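## Task

Place the bolts and the battery inside the steel pan, with no other object in it. They must stay there on their own, not held up by the robot, and everything must settle shortly after you finish. Release your grip and move the arms away at the end.

## Robot and tools

ROBOT. Two six-joint arms, left_arm and right_arm, each ending in a parallel gripper. The names are not image sides. Scene frame: origin on the table surface midway between the arms, +x reaches out across the table, +z is up, and left_arm sits on the +y side. Base positions in that frame: left_arm (-0.027, +0.232, 0) m, right_arm (-0.034, -0.325, 0) m, each turned only slightly about z. The gripper's fingers extend along its own +z axis and close along its y axis. The reported hand point lies between the finger pads, about 1 cm short of the fingertips. Each arm also carries a wrist camera near the gripper that can bump into things.

execute_actions. Argument "actions" is a list holding at most one item. An empty list only reports the current state. A motion item is {"rows": [...], "steps": N}, where N is 1 to 15 (15 if omitted) and each step lasts 1/30 s. Row k is used on step k; if there are fewer rows than steps, the final row is reused. A wait item is {"steps": N} without rows, N up to 300, counted from the previous result; the arms keep heading to the last target meanwhile. Optional "pictures": false drops the camera images. A refused call sends nothing.

ROW LAYOUT. Every row is a single flat list of 14 numbers covering both arms, even if one arm stays put: left_arm waist, shoulder, elbow, wrist pitch, wrist yaw, wrist roll, gripper opening, then the same seven for right_arm. Joint numbers are absolute target angles in radians, in the same convention as the Joint positions readout; they are not offsets. Stated ranges per arm: waist -2.618 to 3.054, shoulder 0.000 to 3.142, elbow 0.000 to 3.142, wrist pitch -1.571 to 1.571, wrist yaw -1.571 to 1.571, wrist roll -2.094 to 2.094. The true ends may differ by up to 0.036 rad. A target more than 0.036 rad beyond a stated end, and further out than the last reported angle, gets the call refused; a target past the real end is clipped there and the result may say "joint sent to its limit" (possibly referring to an earlier action). The gripper number is an absolute opening from -1 (closed) to +1 (fully open).

SPEED. Each step, every joint target is clamped to stay near the measured angle: 0.202 rad waist, 0.258 shoulder, 0.238 elbow, 0.573 wrist pitch, 0.522 wrist yaw and wrist roll. If the targets would move a hand more than 70 mm from where it is, all of that arm's targets are pulled back proportionally. Big moves therefore take several calls. The simulation keeps running while you think and write, and the arms keep moving to the last row sent until they come nearly to a stop or a step is HELD.

RESULTS. The state line gives, for left_arm and then right_arm, end_effector_position (metres) and end_effector_quat_wxyz in the scene frame; positions grow less accurate at long reach. Joint positions and Joint velocities list, per arm, the six joints (rad, rad/s) then the pad gap (m, m/s; 0.094 m is fully open). grip_measured is the measured opening on the command scale. "joint command not followed" means a clearance check changed or stopped some joint targets; the rest of the row still ran. HELD marks steps where your row was partly or fully not sent. MOTOR HOT appears at 75 °C; OVER-TEMPERATURE FAULT reports a stop.

GRIPPING. Between the extremes, fingers move to where grip_measured would equal your command. Each gripper's reading may be off by about 1 mm, consistently through a scene. To hold something, command about 0.03 below grip_measured for a firm hold, less for a gentler one. Pad force tops out around 50 to 62 N, lower for parts under about 2 mm thick; first contact can spike harder. Objects in hand may occasionally be jerked, and loose objects pushed, by outside disturbances.

HEAT. Carrying a load warms the motors, even while you are composing a reply. At 90 °C that arm halts for 10 seconds (that threshold is then skipped for 5 minutes, after which 90 °C halts it again); at 100 °C the arm and gripper go limp and it drops. Avoid long holds.

zoom_image: "camera" is one of cam_head_left, cam_head_right, cam_high, cam_low, cam_left_wrist, cam_right_wrist (each 504x504); "region" is [x0, y0, x1, y1] in pixels from the top-left, no larger than 504 by 504. It enlarges that camera's most recent image.

read_manual: optional "section", only "licences"; returns licence text, moves nothing.

finished_scene: "scene" is the number of the current scene. It cannot be undone; the result says whether the goal was met and gives the next task if any. Answering without a tool call ends everything.

AVOID. Knocking or placing anything off the table, letting the arms collide or shove each other, dropping or slamming objects, and pressing hard. Before finishing, open the gripper, lift clear, and make sure the items rest by themselves.

Each tool is called as name([rows], argument=value, ...), one row to a line, values as JSON.

## Session

execute_actions(actions=[])

Scene clock: 0.00 s of 5100.00 s.
left_arm: end_effector_position=(+0.1074, +0.3432, +0.1371) grip_measured=+1.000 end_effector_quat_wxyz=(+0.077, +0.794, -0.588, +0.133) | right_arm: end_effector_position=(+0.3025, -0.5468, +0.3423) grip_measured=+1.000 end_effector_quat_wxyz=(+0.727, -0.042, +0.675, -0.123)
Joint positions: left_arm=[ 0.982  1.326  1.091 -1.5    0.264 -0.89   0.094] | right_arm=[-0.829  1.271  0.821  0.575 -0.799 -0.141  0.094]
Joint velocities: left_arm=[-0.002 -0.012 -0.012 -0.066  0.081  0.037  0.   ] | right_arm=[-0.007 -0.007 -0.007 -0.022  0.037 -0.037  0.   ]

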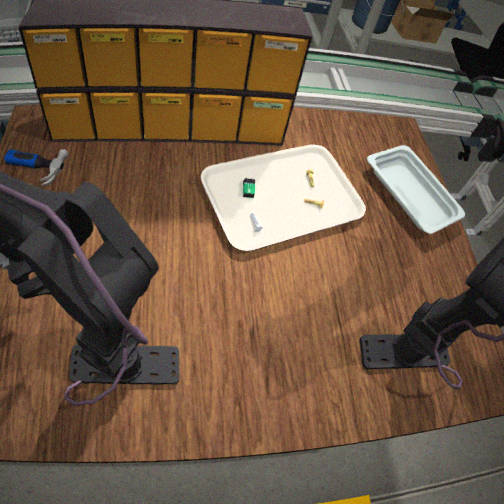

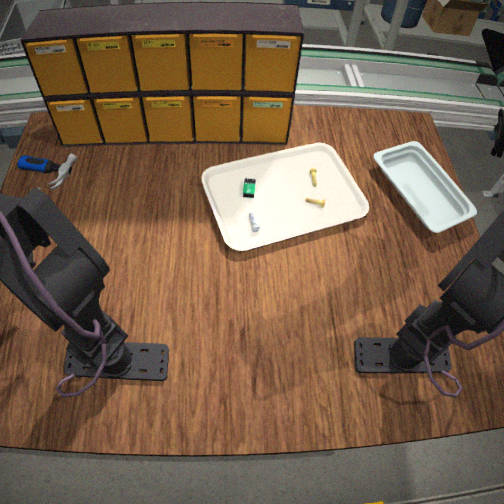

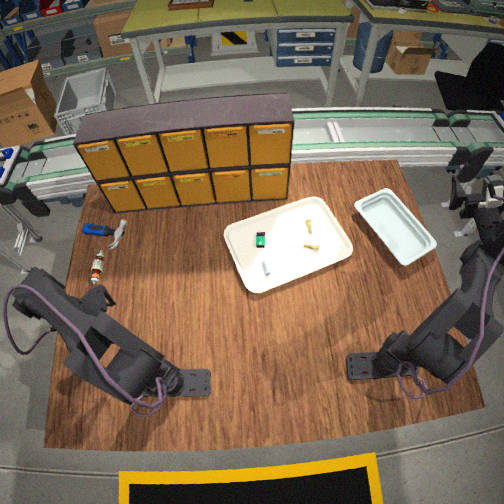

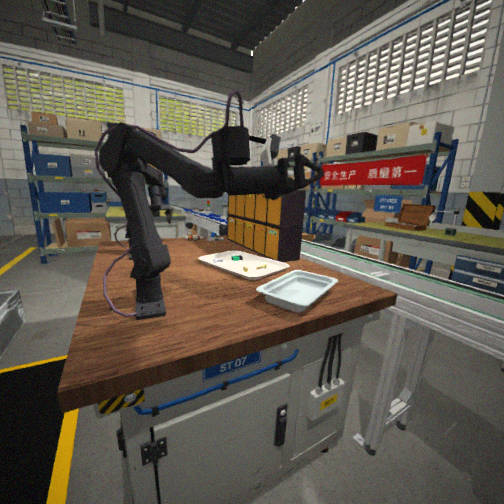

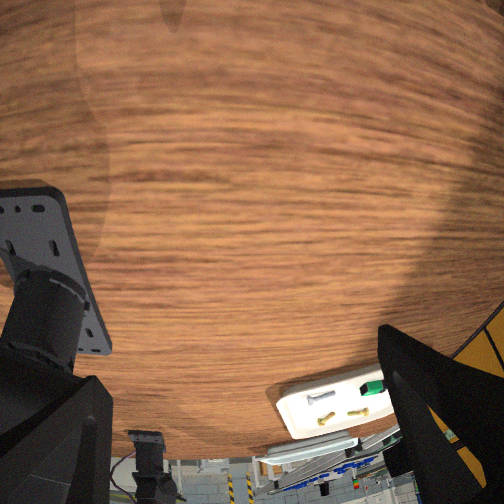

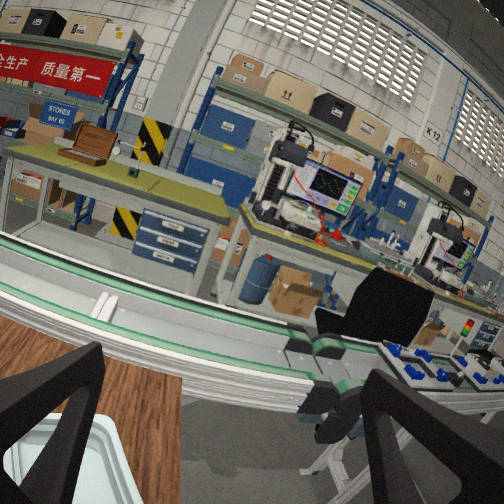

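execute_actions([
  {"rows":[[0.982,1.326,1.091,-1.5,0.264,-0.89,1,-0.2,1.5,1.3,-0.6,-0.3,0.6,1]]},
], pictures=false)

execute_actions([
  {"rows":[[0.982,1.326,1.091,-1.5,0.264,-0.89,1,0.441,1.9,1.8,-1.3,0,1.2,1]]},
], pictures=false)

execute_actions([
  {"rows":[[0.982,1.326,1.091,-1.5,0.264,-0.89,1,0.441,2.12,1.9,-1.35,0,1.2,1]]},
])

Scene clock: 43.33 s of 5100.00 s.
left_arm: end_effector_position=(+0.1074, +0.3432, +0.1371) grip_measured=+1.000 end_effector_quat_wxyz=(+0.077, +0.794, -0.588, +0.133) | right_arm: end_effector_position=(+0.4052, -0.3741, +0.2225) grip_measured=+1.000 end_effector_quat_wxyz=(+0.375, +0.285, +0.855, +0.217)
Joint positions: left_arm=[ 0.982  1.326  1.091 -1.5    0.264 -0.89   0.094] | right_arm=[-0.174  1.524  1.276 -0.479 -0.352  0.549  0.094]
Joint velocities: left_arm=[-0.002  0.002 -0.007  0.11  -0.051  0.051  0.   ] | right_arm=[ 0.007 -0.007  0.002 -1.018  0.11   0.286  0.   ]
Steps of this call (steps 1 to 90: nothing new was sent; then 39.83 s passed at rest; steps 91 to 105: all 15 steps of this action). Readings (joint positions):
91: left_arm=[0.982 1.326 1.091 -1.500 0.264 -0.890] | right_arm=[-0.813 1.284 0.843 0.528 -0.758 -0.093]
92: left_arm=[0.982 1.326 1.091 -1.500 0.264 -0.890] | right_arm=[-0.776 1.321 0.899 0.456 -0.692 -0.022]
94: left_arm=[0.982 1.326 1.091 -1.500 0.264 -0.890] | right_arm=[-0.673 1.421 1.044 0.274 -0.561 0.152]
98: left_arm=[0.982 1.326 1.091 -1.500 0.264 -0.890] | right_arm=[-0.430 1.526 1.254 -0.099 -0.408 0.399]
105: the state above

Scene clock: 43.83 s of 5100.00 s.
left_arm: end_effector_position=(+0.1074, +0.3432, +0.1371) grip_measured=+1.000 end_effector_quat_wxyz=(+0.077, +0.794, -0.588, +0.133) | right_arm: end_effector_position=(+0.3379, -0.1517, +0.1444) grip_measured=+1.000 end_effector_quat_wxyz=(+0.050, +0.361, +0.927, +0.084)
Joint positions: left_arm=[ 0.982  1.326  1.091 -1.5    0.264 -0.89   0.094] | right_arm=[ 0.492  1.928  1.776 -1.23  -0.048  1.16   0.094]
Joint velocities: left_arm=[-0.002  0.007 -0.002  0.022  0.007 -0.095  0.   ] | right_arm=[ 0.061 -0.149  0.037 -0.403  0.007  0.168  0.   ]
Steps of this call (steps 1 to 15: all 15 steps of this action). Readings (joint positions):
1: left_arm=[0.982 1.326 1.091 -1.500 0.264 -0.890] | right_arm=[-0.158 1.549 1.313 -0.564 -0.304 0.614]
2: left_arm=[0.982 1.326 1.091 -1.500 0.264 -0.890] | right_arm=[-0.126 1.603 1.389 -0.666 -0.243 0.701]
4: left_arm=[0.982 1.326 1.091 -1.500 0.264 -0.890] | right_arm=[-0.030 1.742 1.546 -0.831 -0.162 0.856]
8: left_arm=[0.982 1.326 1.091 -1.500 0.264 -0.890] | right_arm=[0.201 1.931 1.741 -1.053 -0.072 1.046]
15: the state above

Scene clock: 44.33 s of 5100.00 s.
left_arm: end_effector_position=(+0.1074, +0.3432, +0.1371) grip_measured=+1.000 end_effector_quat_wxyz=(+0.077, +0.794, -0.588, +0.133) | right_arm: end_effector_position=(+0.3501, -0.1761, +0.0898) grip_measured=+1.000 end_effector_quat_wxyz=(-0.009, +0.404, +0.915, +0.001)
Joint positions: left_arm=[ 0.982  1.326  1.091 -1.5    0.264 -0.89   0.094] | right_arm=[ 0.44   2.142  1.892 -1.333 -0.014  1.193  0.094]
Joint velocities: left_arm=[-0.002  0.017  0.022 -0.037 -0.007  0.095  0.   ] | right_arm=[-0.012 -0.037 -0.002 -0.007  0.007 -0.037  0.   ]
Steps of this call (steps 1 to 15: all 15 steps of this action). Readings (joint positions):
1: left_arm=[0.982 1.326 1.091 -1.500 0.264 -0.890] | right_arm=[0.490 1.946 1.801 -1.265 -0.046 1.167]
2: left_arm=[0.982 1.326 1.091 -1.500 0.264 -0.890] | right_arm=[0.482 1.980 1.847 -1.292 -0.041 1.173]
4: left_arm=[0.982 1.326 1.091 -1.500 0.264 -0.890] | right_arm=[0.462 2.051 1.891 -1.293 -0.031 1.180]
8: left_arm=[0.982 1.326 1.091 -1.500 0.264 -0.890] | right_arm=[0.440 2.144 1.892 -1.314 -0.017 1.188]
15: the state above

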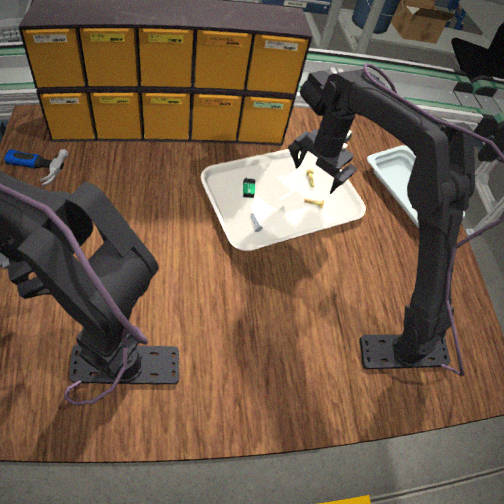

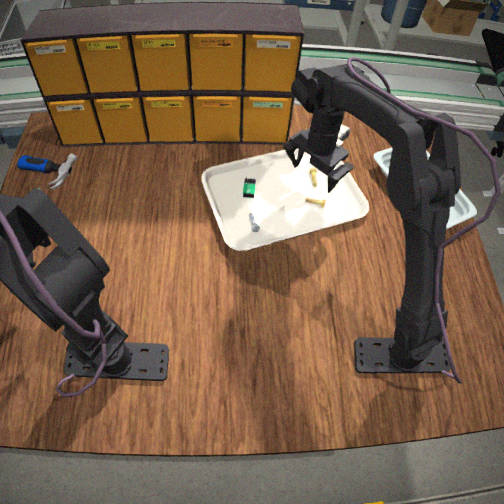

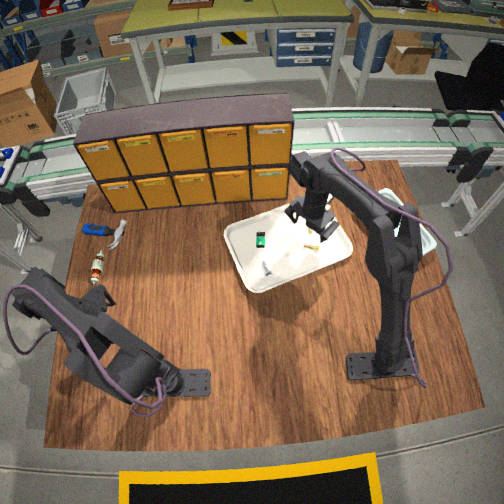

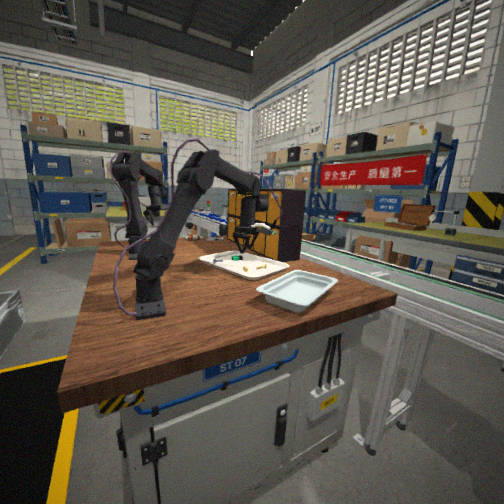

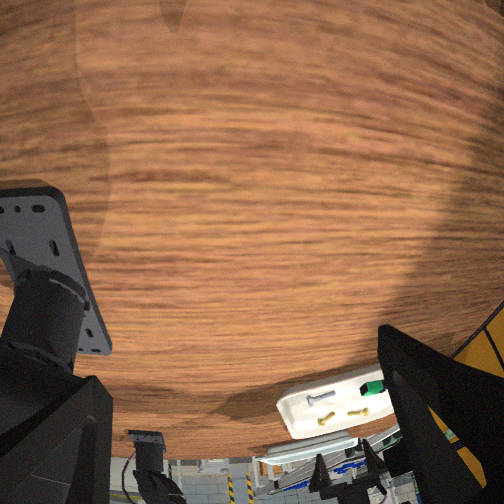

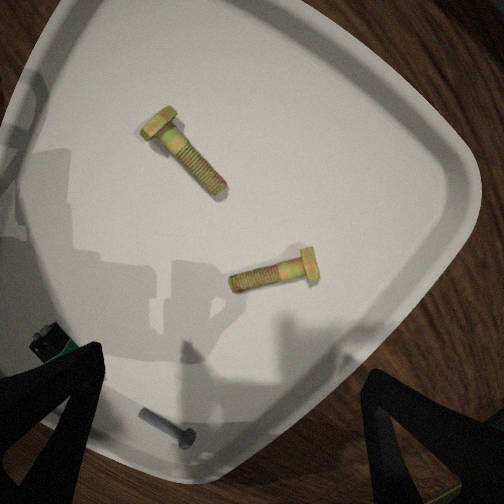

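execute_actions([
  {"rows":[[0.982,1.326,1.091,-1.5,0.264,-0.89,1,0.383,2.09,1.74,-1.22,0,-0.68,0.3]]},
], pictures=false)

execute_actions([
  {"rows":[[0.982,1.326,1.091,-1.5,0.264,-0.89,1,0.383,2.09,1.705,-1.18,0,-0.68,0.3]],"steps":10},
])

Scene clock: 73.80 s of 5100.00 s.
left_arm: end_effector_position=(+0.1074, +0.3432, +0.1371) grip_measured=+1.000 end_effector_quat_wxyz=(+0.077, +0.794, -0.588, +0.133) | right_arm: end_effector_position=(+0.3453, -0.2050, +0.0659) grip_measured=+0.303 end_effector_quat_wxyz=(-0.014, -0.274, +0.962, +0.003)
Joint positions: left_arm=[ 0.982  1.326  1.091 -1.5    0.264 -0.89   0.094] | right_arm=[ 0.379  2.106  1.74  -1.233 -0.007 -0.255  0.061]
Joint velocities: left_arm=[-0.002 -0.007 -0.012 -0.037 -0.007 -0.022  0.   ] | right_arm=[-0.012 -0.007  0.007 -0.007 -0.007 -2.85  -0.001]
Steps of this call (steps 1 to 15: the robot went on to your last target; steps 16 to 90: nothing new was sent; then 25.97 s passed at rest; steps 91 to 105: all 15 steps of this action). Readings (joint positions):
91: left_arm=[0.982 1.326 1.091 -1.500 0.264 -0.890] | right_arm=[0.436 2.132 1.866 -1.313 -0.013 1.121]
92: left_arm=[0.982 1.326 1.091 -1.500 0.264 -0.890] | right_arm=[0.430 2.115 1.823 -1.285 -0.013 1.020]
94: left_arm=[0.982 1.326 1.091 -1.500 0.264 -0.890] | right_arm=[0.409 2.105 1.769 -1.273 -0.013 0.824]
98: left_arm=[0.982 1.326 1.091 -1.500 0.264 -0.890] | right_arm=[0.380 2.106 1.740 -1.255 -0.009 0.432]
105: the state above

Scene clock: 74.13 s of 5100.00 s.
left_arm: end_effector_position=(+0.1074, +0.3432, +0.1371) grip_measured=+1.000 end_effector_quat_wxyz=(+0.077, +0.794, -0.588, +0.133) | right_arm: end_effector_position=(+0.3470, -0.2045, +0.0595) grip_measured=+0.303 end_effector_quat_wxyz=(-0.007, -0.448, +0.894, +0.005)
Joint positions: left_arm=[ 0.982  1.326  1.091 -1.5    0.264 -0.89   0.094] | right_arm=[ 0.379  2.104  1.712 -1.195 -0.007 -0.63   0.061]
Joint velocities: left_arm=[-0.002  0.007 -0.002 -0.037 -0.022 -0.007  0.   ] | right_arm=[ 0.007 -0.002  0.002  0.051 -0.037 -0.286 -0.001]
Steps of this call (steps 1 to 10: all 10 steps of this action). Readings (joint positions):
1: left_arm=[0.982 1.326 1.091 -1.500 0.264 -0.890] | right_arm=[0.379 2.105 1.736 -1.227 -0.007 -0.340]
2: left_arm=[0.982 1.326 1.091 -1.500 0.264 -0.890] | right_arm=[0.379 2.104 1.729 -1.218 -0.007 -0.407]
4: left_arm=[0.982 1.326 1.091 -1.500 0.264 -0.890] | right_arm=[0.379 2.104 1.718 -1.207 -0.007 -0.504]
8: left_arm=[0.982 1.326 1.091 -1.500 0.264 -0.890] | right_arm=[0.379 2.104 1.712 -1.198 -0.007 -0.605]
10: the state above

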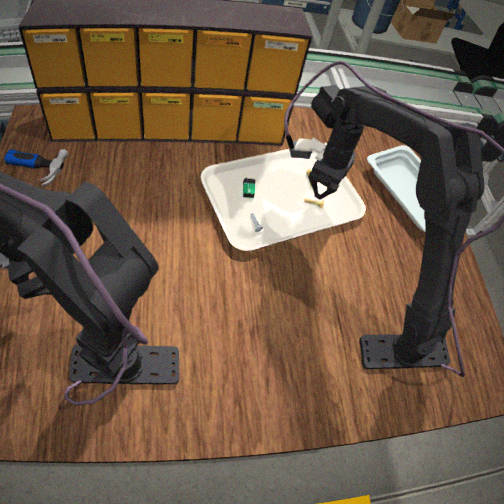

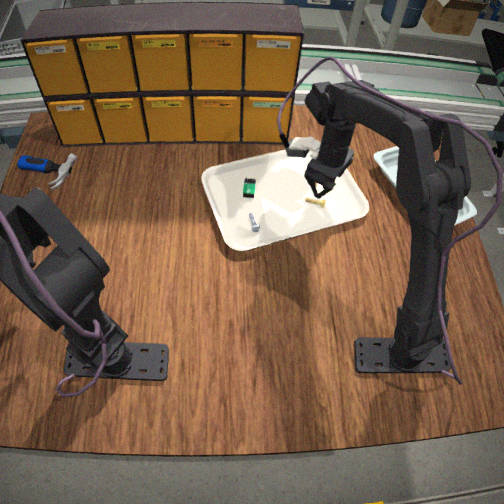

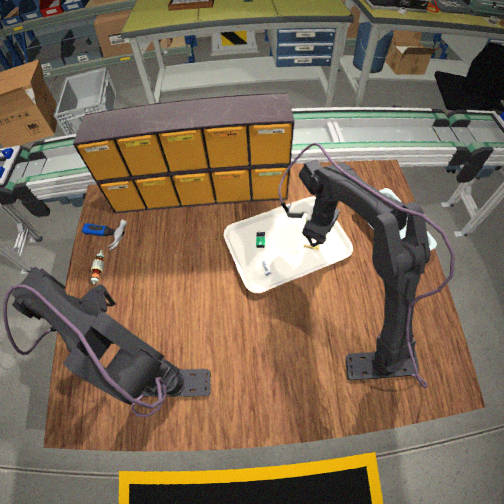

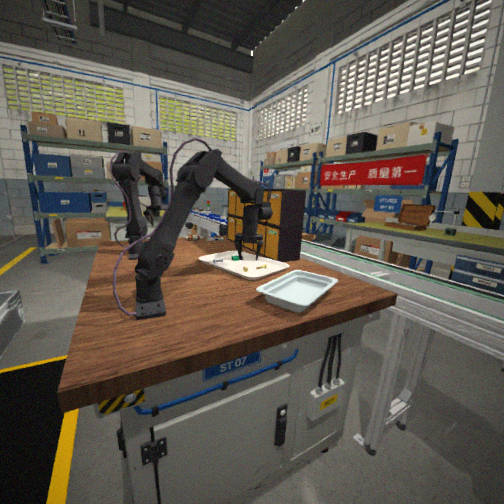

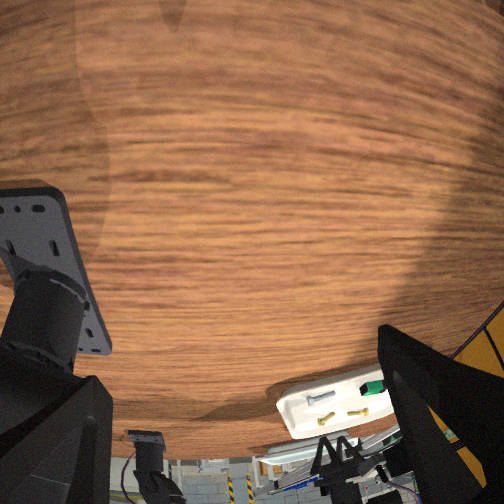

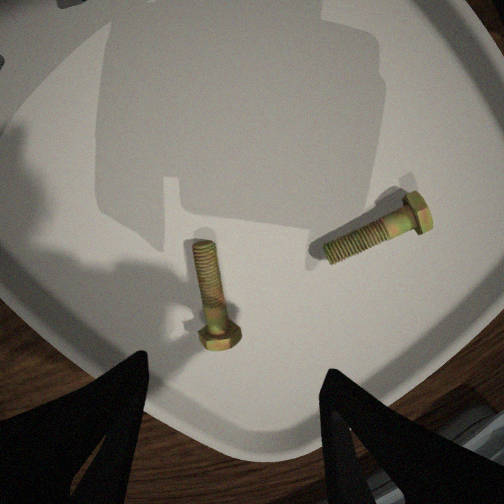

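execute_actions([
  {"rows":[[0.982,1.326,1.091,-1.5,0.264,-0.89,1,0.433,2.125,1.662,-1.085,0,-0.72,0]]},
])

Scene clock: 92.10 s of 5100.00 s.
left_arm: end_effector_position=(+0.1074, +0.3432, +0.1371) grip_measured=+1.000 end_effector_quat_wxyz=(+0.077, +0.794, -0.588, +0.133) | right_arm: end_effector_position=(+0.3485, -0.1810, +0.0387) grip_measured=+0.003 end_effector_quat_wxyz=(+0.006, -0.509, +0.861, +0.000)
Joint positions: left_arm=[ 0.982  1.326  1.091 -1.5    0.264 -0.89   0.094] | right_arm=[ 0.435  2.128  1.666 -1.097 -0.003 -0.712  0.047]
Joint velocities: left_arm=[-0.022 -0.002 -0.022 -0.022 -0.051 -0.051  0.   ] | right_arm=[ 0.007 -0.012  0.012  0.037  0.037 -0.022 -0.   ]
Steps of this call (steps 1 to 30: the robot went on to your last target; steps 31 to 90: nothing new was sent; then 14.47 s passed at rest; steps 91 to 105: all 15 steps of this action). Readings (joint positions):
91: left_arm=[0.982 1.326 1.091 -1.500 0.264 -0.890] | right_arm=[0.383 2.104 1.705 -1.177 -0.005 -0.680]
92: left_arm=[0.982 1.326 1.091 -1.500 0.264 -0.890] | right_arm=[0.389 2.104 1.696 -1.158 -0.003 -0.686]
94: left_arm=[0.982 1.326 1.091 -1.500 0.264 -0.890] | right_arm=[0.408 2.113 1.680 -1.133 -0.003 -0.696]
98: left_arm=[0.982 1.326 1.091 -1.500 0.264 -0.890] | right_arm=[0.434 2.127 1.667 -1.111 -0.003 -0.707]
105: the state above

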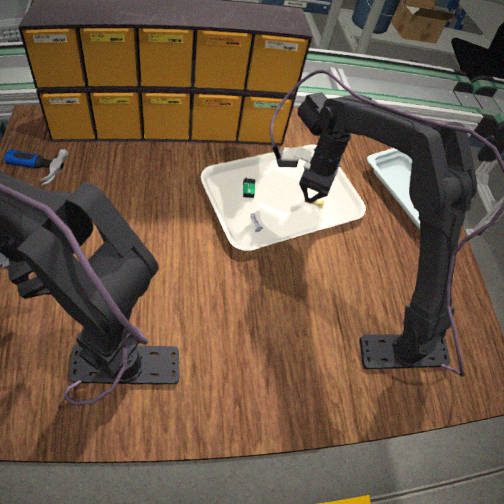

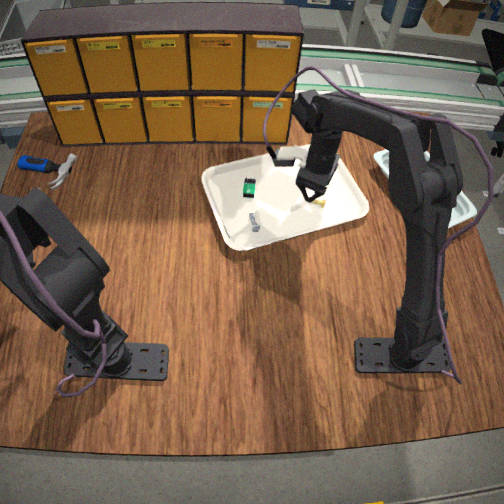

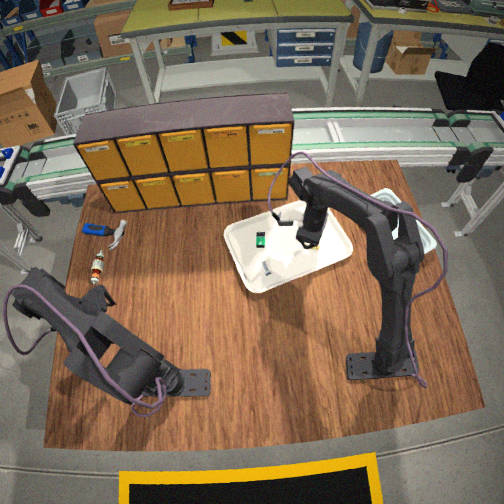

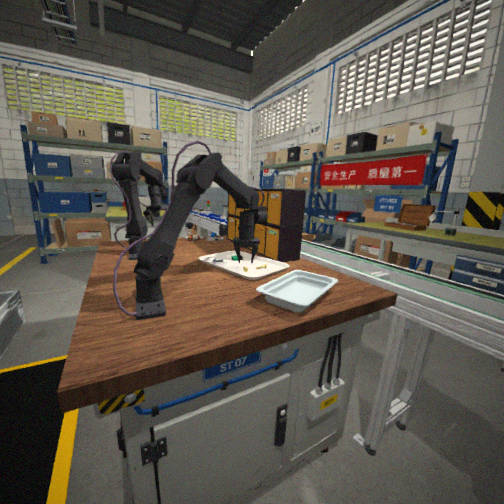

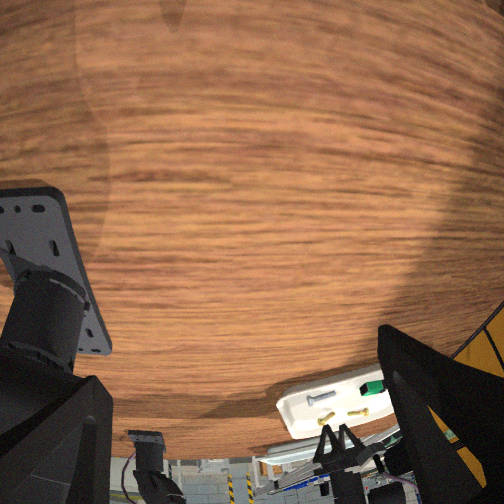

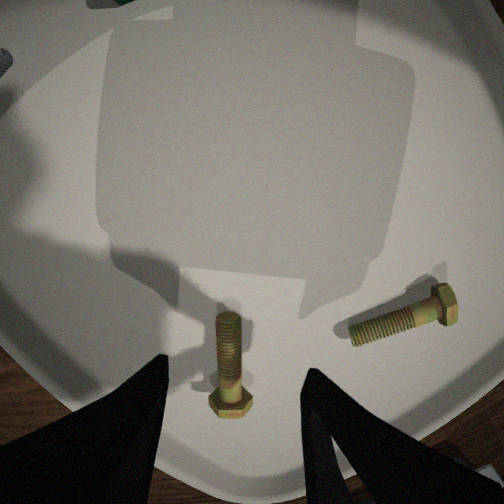

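execute_actions([
  {"rows":[[0.982,1.326,1.091,-1.5,0.264,-0.89,1,0.433,2.14,1.612,-1.03,0,-0.72,0]],"steps":12},
])

Scene clock: 97.60 s of 5100.00 s.
left_arm: end_effector_position=(+0.1074, +0.3432, +0.1371) grip_measured=+1.000 end_effector_quat_wxyz=(+0.077, +0.794, -0.588, +0.133) | right_arm: end_effector_position=(+0.3453, -0.1822, +0.0212) grip_measured=+0.003 end_effector_quat_wxyz=(+0.001, -0.510, +0.860, +0.001)
Joint positions: left_arm=[ 0.982  1.326  1.091 -1.5    0.264 -0.89   0.094] | right_arm=[ 0.435  2.142  1.616 -1.043 -0.003 -0.714  0.047]
Joint velocities: left_arm=[ 0.002 -0.002 -0.017  0.022 -0.037 -0.022  0.   ] | right_arm=[ 0.007  0.002 -0.017  0.051 -0.022 -0.007  0.   ]
Steps of this call (steps 1 to 15: the robot went on to your last target; steps 16 to 90: nothing new was sent; then 2.10 s passed at rest; steps 91 to 102: all 12 steps of this action). Readings (joint positions):
91: left_arm=[0.982 1.326 1.091 -1.500 0.264 -0.890] | right_arm=[0.435 2.128 1.659 -1.084 -0.003 -0.714]
92: left_arm=[0.982 1.326 1.091 -1.500 0.264 -0.890] | right_arm=[0.435 2.128 1.650 -1.072 -0.003 -0.714]
94: left_arm=[0.982 1.326 1.091 -1.500 0.264 -0.890] | right_arm=[0.435 2.133 1.630 -1.058 -0.003 -0.714]
98: left_arm=[0.982 1.326 1.091 -1.500 0.264 -0.890] | right_arm=[0.435 2.142 1.616 -1.051 -0.003 -0.714]
102: the state above

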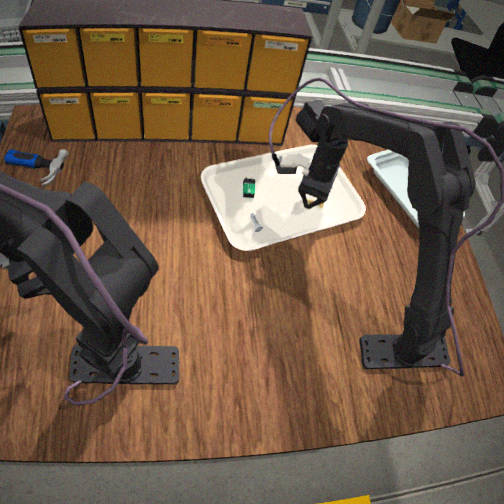

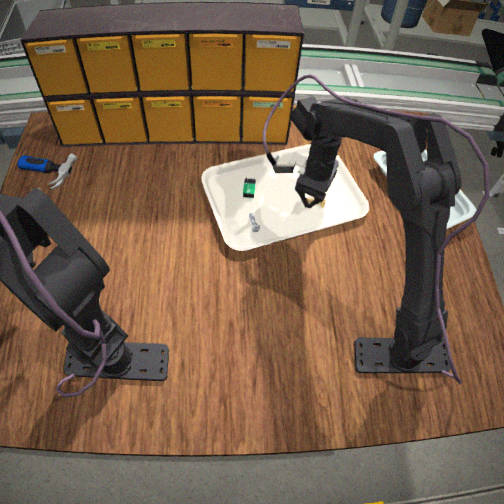

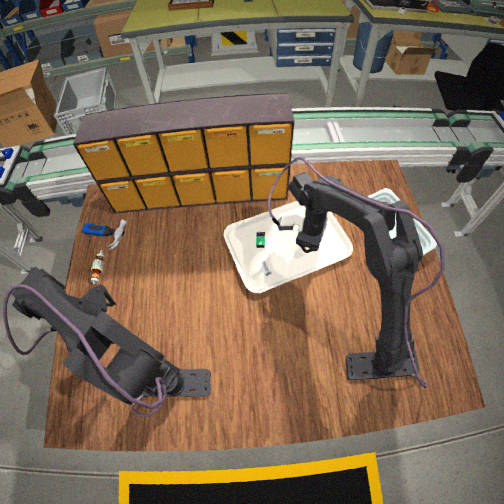

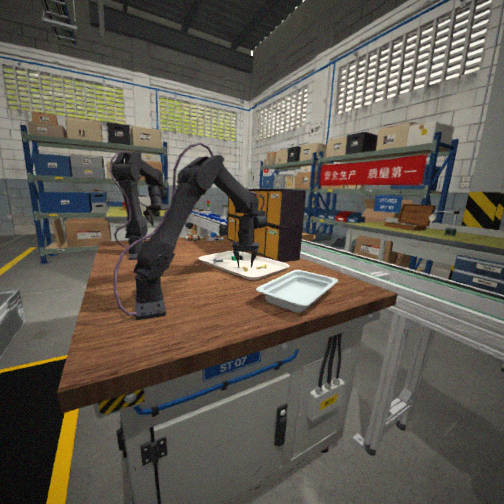

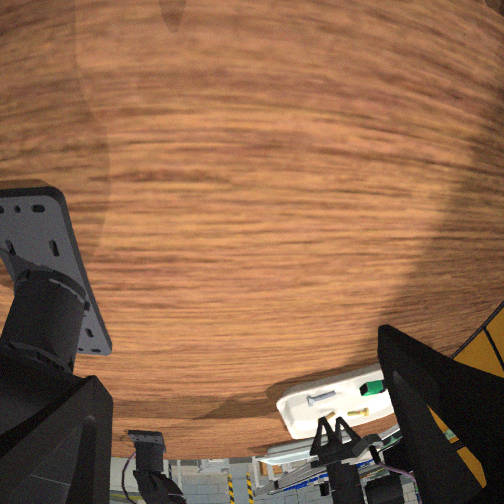

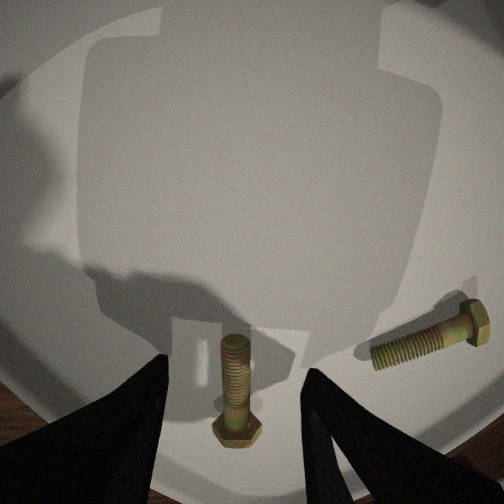

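execute_actions([
  {"rows":[[0.982,1.326,1.091,-1.5,0.264,-0.89,1,0.433,2.148,1.604,-1.02,0,-0.72,0]],"steps":6},
], pictures=false)

execute_actions([
  {"rows":[[0.982,1.326,1.091,-1.5,0.264,-0.89,1,0.433,2.148,1.604,-1.02,0,-0.72,-0.88]],"steps":12},
])

Scene clock: 102.23 s of 5100.00 s.
left_arm: end_effector_position=(+0.1074, +0.3432, +0.1371) grip_measured=+1.000 end_effector_quat_wxyz=(+0.077, +0.794, -0.588, +0.133) | right_arm: end_effector_position=(+0.3481, -0.1812, +0.0212) grip_measured=+0.003 end_effector_quat_wxyz=(+0.007, -0.510, +0.860, +0.000)
Joint positions: left_arm=[ 0.982  1.326  1.091 -1.5    0.264 -0.89   0.094] | right_arm=[ 0.435  2.142  1.616 -1.031 -0.003 -0.714  0.047]
Joint velocities: left_arm=[-0.012  0.007 -0.007  0.007 -0.037 -0.022  0.   ] | right_arm=[-0.002 -0.007 -0.002  0.037 -0.007 -0.022 -0.   ]
Steps of this call (steps 1 to 15: the robot went on to your last target; steps 16 to 90: nothing new was sent; then 1.43 s passed at rest; steps 91 to 96: all 6 steps of this action). Readings (joint positions):
91: left_arm=[0.982 1.326 1.091 -1.500 0.264 -0.890] | right_arm=[0.435 2.142 1.616 -1.037 -0.003 -0.714]
92: left_arm=[0.982 1.326 1.091 -1.500 0.264 -0.890] | right_arm=[0.435 2.142 1.616 -1.036 -0.003 -0.714]
94: left_arm=[0.982 1.326 1.091 -1.500 0.264 -0.890] | right_arm=[0.435 2.142 1.616 -1.033 -0.003 -0.714]
96: the state above

Scene clock: 102.63 s of 5100.00 s.
left_arm: end_effector_position=(+0.1074, +0.3432, +0.1371) grip_measured=+1.000 end_effector_quat_wxyz=(+0.077, +0.794, -0.588, +0.133) | right_arm: end_effector_position=(+0.3485, -0.1810, +0.0212) grip_measured=-0.877 end_effector_quat_wxyz=(+0.008, -0.510, +0.860, -0.000)
Joint positions: left_arm=[ 0.982  1.326  1.091 -1.5    0.264 -0.89   0.094] | right_arm=[ 0.435  2.142  1.616 -1.029 -0.003 -0.714  0.006]
Joint velocities: left_arm=[ 0.012 -0.002 -0.002 -0.037  0.051 -0.051  0.   ] | right_arm=[ 0.002  0.012 -0.007 -0.007 -0.007 -0.081 -0.   ]
Steps of this call (steps 1 to 12: all 12 steps of this action). Readings (joint positions):
1: left_arm=[0.982 1.326 1.091 -1.500 0.264 -0.890] | right_arm=[0.435 2.142 1.616 -1.030 -0.003 -0.714]
2: left_arm=[0.982 1.326 1.091 -1.500 0.264 -0.890] | right_arm=[0.435 2.142 1.616 -1.030 -0.003 -0.714]
4: left_arm=[0.982 1.326 1.091 -1.500 0.264 -0.890] | right_arm=[0.435 2.142 1.616 -1.029 -0.003 -0.714]
8: left_arm=[0.982 1.326 1.091 -1.500 0.264 -0.890] | right_arm=[0.435 2.142 1.616 -1.029 -0.003 -0.714]
12: the state above

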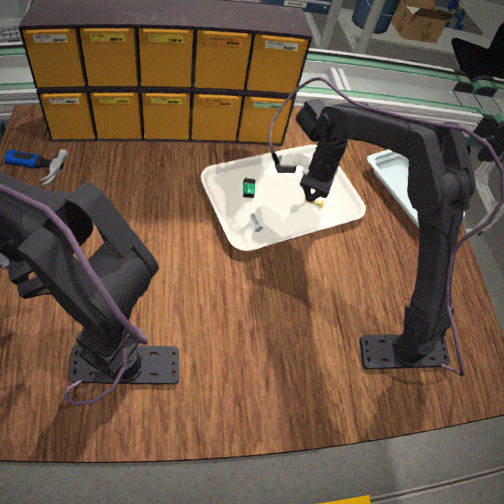

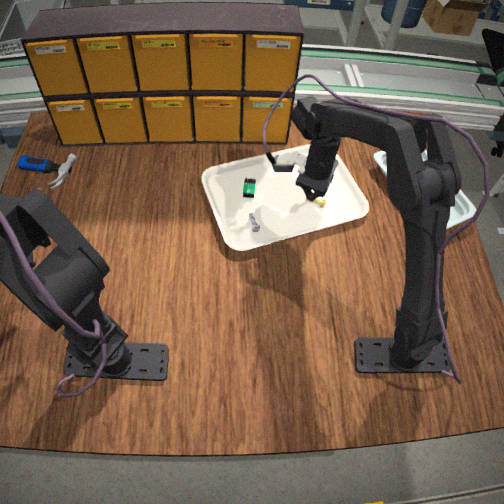

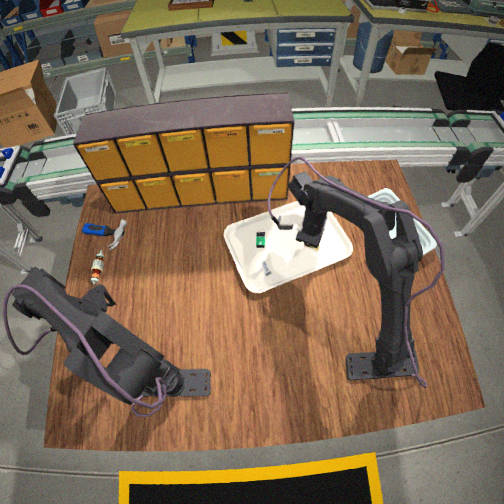

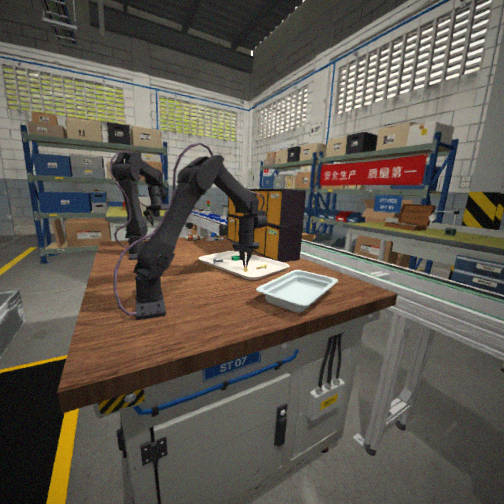

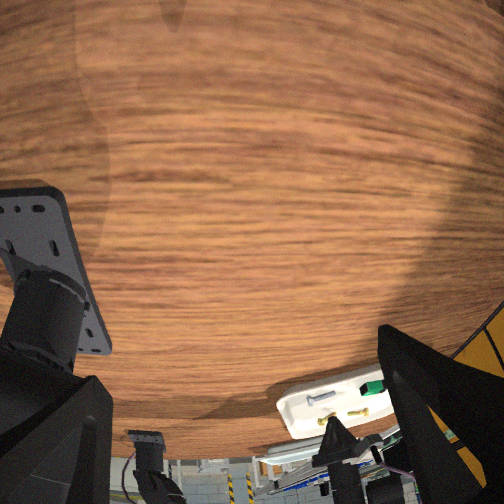

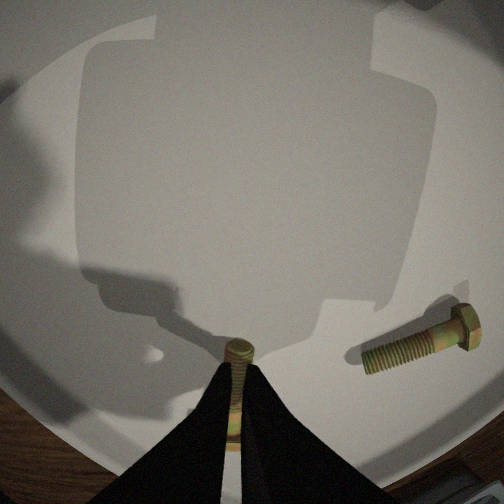

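execute_actions([
  {"rows":[[0.982,1.326,1.091,-1.5,0.264,-0.89,1,0.433,2.148,1.604,-1.02,0,-0.72,-0.3]],"steps":5},
], pictures=false)

execute_actions([
  {"rows":[[0.982,1.326,1.091,-1.5,0.264,-0.89,1,0.433,2.165,1.595,-1.0,0,-0.72,-0.3]],"steps":10},
], pictures=false)

execute_actions([
  {"rows":[[0.982,1.326,1.091,-1.5,0.264,-0.89,1,0.433,2.165,1.595,-1.0,0,-0.72,-0.88]],"steps":10},
])

Scene clock: 110.83 s of 5100.00 s.
left_arm: end_effector_position=(+0.1074, +0.3432, +0.1371) grip_measured=+1.000 end_effector_quat_wxyz=(+0.077, +0.794, -0.588, +0.133) | right_arm: end_effector_position=(+0.3487, -0.1810, +0.0212) grip_measured=-0.305 end_effector_quat_wxyz=(+0.008, -0.510, +0.860, -0.000)
Joint positions: left_arm=[ 0.982  1.326  1.091 -1.5    0.264 -0.89   0.094] | right_arm=[ 0.435  2.142  1.616 -1.028 -0.003 -0.714  0.033]
Joint velocities: left_arm=[ 0.002  0.002 -0.002 -0.095 -0.066 -0.022  0.   ] | right_arm=[-0.007 -0.007 -0.002 -0.051  0.066 -0.095  0.005]
Steps of this call (steps 1 to 15: the robot went on to your last target; steps 16 to 90: nothing new was sent; then 5.03 s passed at rest; steps 91 to 95: all 5 steps of this action). Readings (joint positions):
91: left_arm=[0.982 1.326 1.091 -1.500 0.264 -0.890] | right_arm=[0.435 2.142 1.616 -1.029 -0.003 -0.714]
92: left_arm=[0.982 1.326 1.091 -1.500 0.264 -0.890] | right_arm=[0.435 2.142 1.616 -1.029 -0.003 -0.714]
94: left_arm=[0.982 1.326 1.091 -1.500 0.264 -0.890] | right_arm=[0.435 2.142 1.616 -1.029 -0.003 -0.714]
95: the state above

Scene clock: 111.17 s of 5100.00 s.
left_arm: end_effector_position=(+0.1074, +0.3432, +0.1371) grip_measured=+1.000 end_effector_quat_wxyz=(+0.077, +0.794, -0.588, +0.133) | right_arm: end_effector_position=(+0.3480, -0.1812, +0.0126) grip_measured=-0.303 end_effector_quat_wxyz=(+0.004, -0.510, +0.860, +0.001)
Joint positions: left_arm=[ 0.982  1.326  1.091 -1.5    0.264 -0.89   0.094] | right_arm=[ 0.435  2.158  1.606 -1.011 -0.003 -0.714  0.033]
Joint velocities: left_arm=[-0.007 -0.017 -0.002  0.037  0.037 -0.037  0.   ] | right_arm=[-0.002  0.002 -0.007 -0.037 -0.007 -0.007  0.   ]
Steps of this call (steps 1 to 10: all 10 steps of this action). Readings (joint positions):
1: left_arm=[0.982 1.326 1.091 -1.500 0.264 -0.890] | right_arm=[0.435 2.143 1.615 -1.026 -0.003 -0.714]
2: left_arm=[0.982 1.326 1.091 -1.500 0.264 -0.890] | right_arm=[0.435 2.145 1.613 -1.021 -0.003 -0.714]
4: left_arm=[0.982 1.326 1.091 -1.500 0.264 -0.890] | right_arm=[0.435 2.152 1.609 -1.015 -0.003 -0.714]
8: left_arm=[0.982 1.326 1.091 -1.500 0.264 -0.890] | right_arm=[0.435 2.158 1.606 -1.011 -0.003 -0.714]
10: the state above

Scene clock: 111.50 s of 5100.00 s.
left_arm: end_effector_position=(+0.1074, +0.3432, +0.1371) grip_measured=+1.000 end_effector_quat_wxyz=(+0.077, +0.794, -0.588, +0.133) | right_arm: end_effector_position=(+0.3473, -0.1808, +0.0126) grip_measured=-0.861 end_effector_quat_wxyz=(+0.003, -0.510, +0.860, +0.002)
Joint positions: left_arm=[ 0.982  1.326  1.091 -1.5    0.264 -0.89   0.094] | right_arm=[ 0.435  2.158  1.606 -1.013 -0.005 -0.715  0.007]
Joint velocities: left_arm=[-0.002 -0.012 -0.007  0.037  0.007  0.022  0.   ] | right_arm=[ 0.002  0.002  0.012  0.007  0.037 -0.022 -0.   ]
Steps of this call (steps 1 to 10: all 10 steps of this action). Readings (joint positions):
1: left_arm=[0.982 1.326 1.091 -1.500 0.264 -0.890] | right_arm=[0.435 2.158 1.606 -1.011 -0.004 -0.714]
2: left_arm=[0.982 1.326 1.091 -1.500 0.264 -0.890] | right_arm=[0.435 2.158 1.606 -1.013 -0.006 -0.714]
4: left_arm=[0.982 1.326 1.091 -1.500 0.264 -0.890] | right_arm=[0.435 2.158 1.606 -1.013 -0.006 -0.715]
8: left_arm=[0.982 1.326 1.091 -1.500 0.264 -0.890] | right_arm=[0.435 2.158 1.606 -1.013 -0.005 -0.715]
10: the state above

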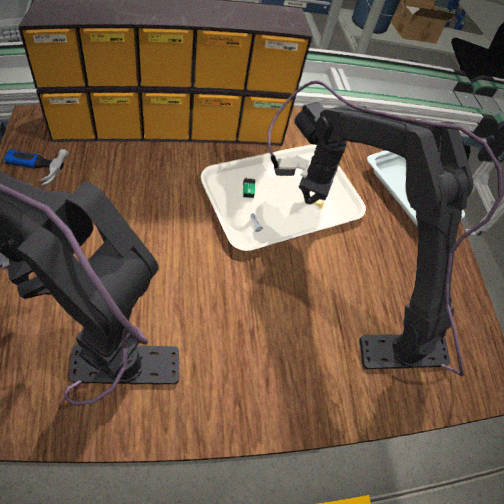

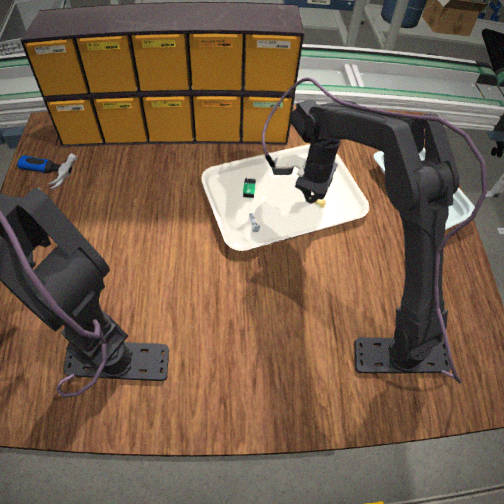

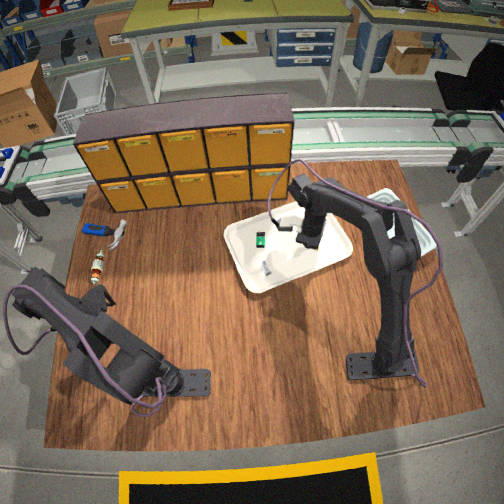

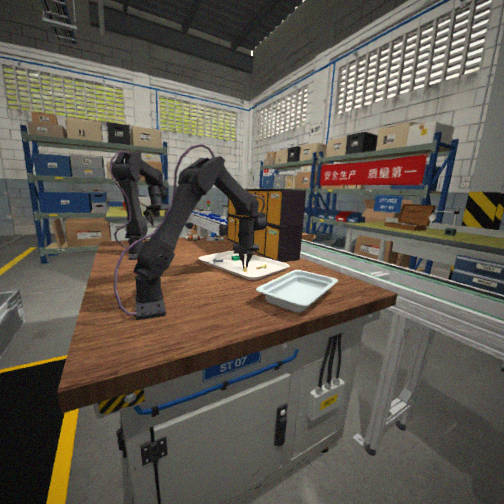

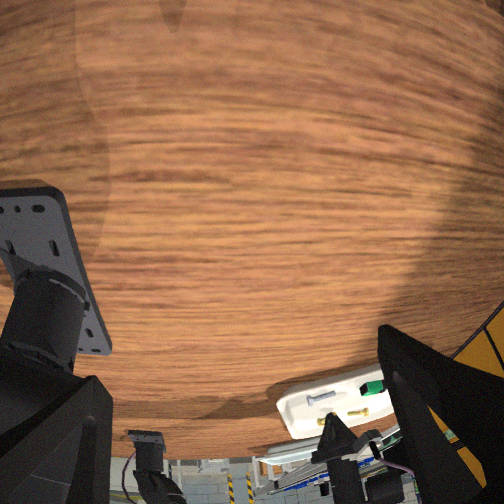

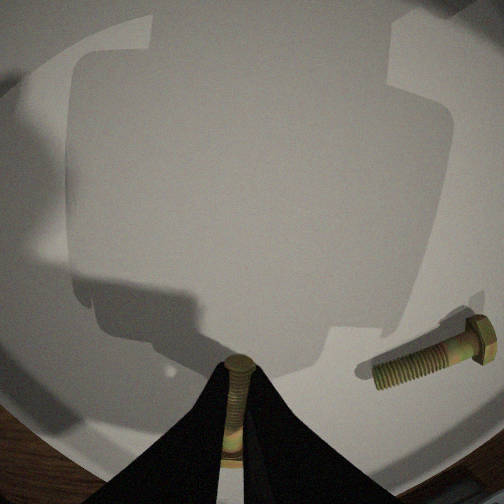

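execute_actions([
  {"rows":[[0.982,1.326,1.091,-1.5,0.264,-0.89,1,0.433,2.1,1.96,-1.42,0,-0.72,-0.9]],"steps":10},
], pictures=false)

execute_actions([
  {"rows":[[0.982,1.326,1.091,-1.5,0.264,-0.89,1,-0.19,2.2,2.18,-1.52,0,-0.72,-0.9]]},
])

Scene clock: 124.70 s of 5100.00 s.
left_arm: end_effector_position=(+0.1074, +0.3432, +0.1371) grip_measured=+1.000 end_effector_quat_wxyz=(+0.077, +0.794, -0.588, +0.133) | right_arm: end_effector_position=(+0.3650, -0.1742, +0.1284) grip_measured=-0.864 end_effector_quat_wxyz=(+0.051, -0.510, +0.859, -0.006)
Joint positions: left_arm=[ 0.982  1.326  1.091 -1.5    0.264 -0.89   0.094] | right_arm=[ 0.435  2.088  1.957 -1.338 -0.005 -0.715  0.006]
Joint velocities: left_arm=[-0.002 -0.027  0.012 -0.037  0.066 -0.022  0.   ] | right_arm=[-0.027 -0.242  0.085 -0.374 -0.022 -0.051  0.   ]
Steps of this call (steps 1 to 15: the robot went on to your last target; steps 16 to 90: nothing new was sent; then 9.87 s passed at rest; steps 91 to 100: all 10 steps of this action). Readings (joint positions):
91: left_arm=[0.982 1.326 1.091 -1.500 0.264 -0.890] | right_arm=[0.435 2.161 1.635 -1.060 -0.005 -0.715]
92: left_arm=[0.982 1.326 1.091 -1.500 0.264 -0.890] | right_arm=[0.435 2.171 1.686 -1.131 -0.005 -0.715]
94: left_arm=[0.982 1.326 1.091 -1.500 0.264 -0.890] | right_arm=[0.435 2.168 1.794 -1.224 -0.005 -0.715]
98: left_arm=[0.982 1.326 1.091 -1.500 0.264 -0.890] | right_arm=[0.435 2.114 1.942 -1.308 -0.005 -0.715]
100: the state above

Scene clock: 125.20 s of 5100.00 s.
left_arm: end_effector_position=(+0.1074, +0.3432, +0.1371) grip_measured=+1.000 end_effector_quat_wxyz=(+0.077, +0.794, -0.588, +0.133) | right_arm: end_effector_position=(+0.3810, -0.4520, +0.1265) grip_measured=-0.864 end_effector_quat_wxyz=(+0.013, -0.207, +0.978, -0.010)
Joint positions: left_arm=[ 0.982  1.326  1.091 -1.5    0.264 -0.89   0.094] | right_arm=[-0.219  2.211  2.149 -1.475  0.004 -0.716  0.006]
Joint velocities: left_arm=[-0.007 -0.002  0.012  0.007 -0.051  0.066  0.   ] | right_arm=[-0.862  0.002  0.066 -0.212  0.154  0.007  0.   ]
Steps of this call (steps 1 to 15: all 15 steps of this action). Readings (joint positions):
1: left_arm=[0.982 1.326 1.091 -1.500 0.264 -0.890] | right_arm=[0.424 2.096 1.990 -1.376 -0.010 -0.715]
2: left_arm=[0.982 1.326 1.091 -1.500 0.264 -0.890] | right_arm=[0.404 2.121 2.045 -1.411 -0.017 -0.716]
4: left_arm=[0.982 1.326 1.091 -1.500 0.264 -0.890] | right_arm=[0.330 2.158 2.116 -1.423 -0.018 -0.716]
8: left_arm=[0.982 1.326 1.091 -1.500 0.264 -0.890] | right_arm=[0.130 2.193 2.148 -1.442 -0.016 -0.716]
15: the state above

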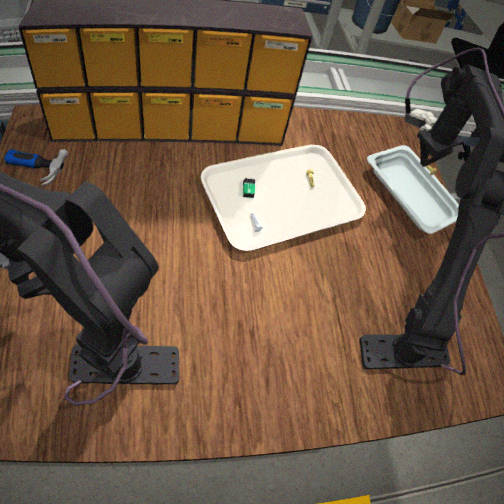

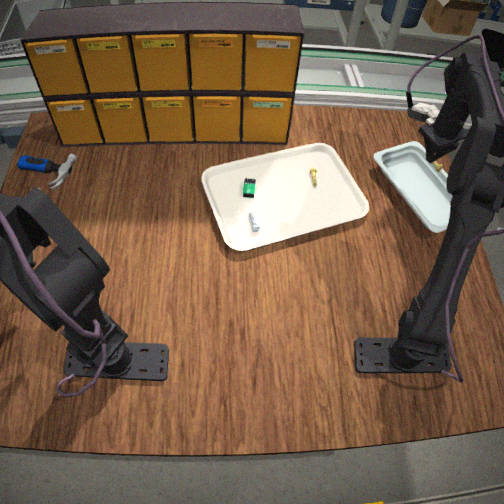

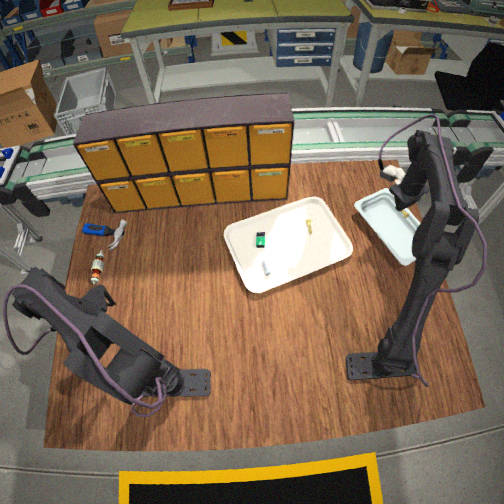

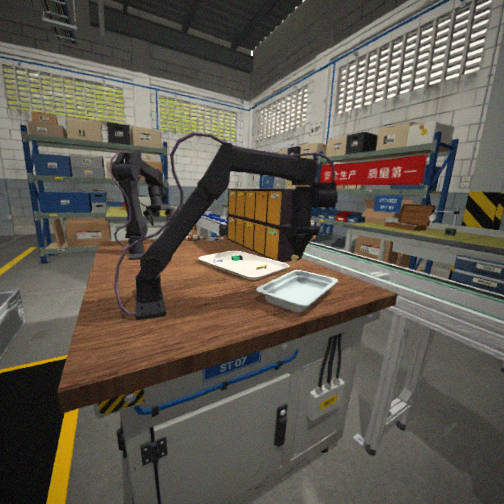

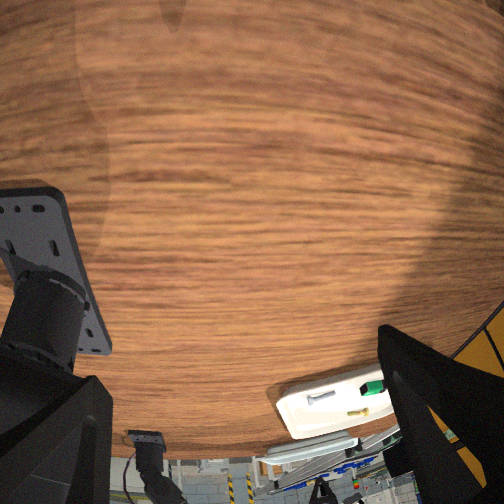

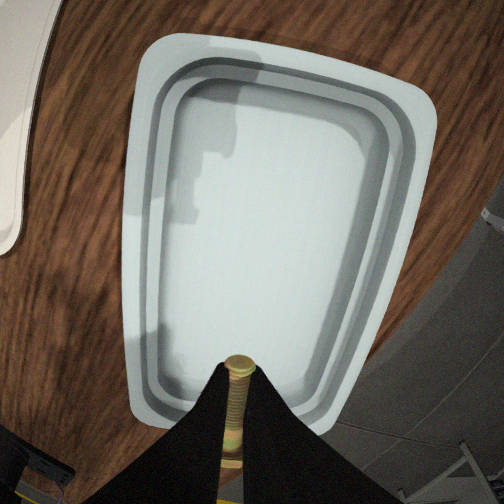

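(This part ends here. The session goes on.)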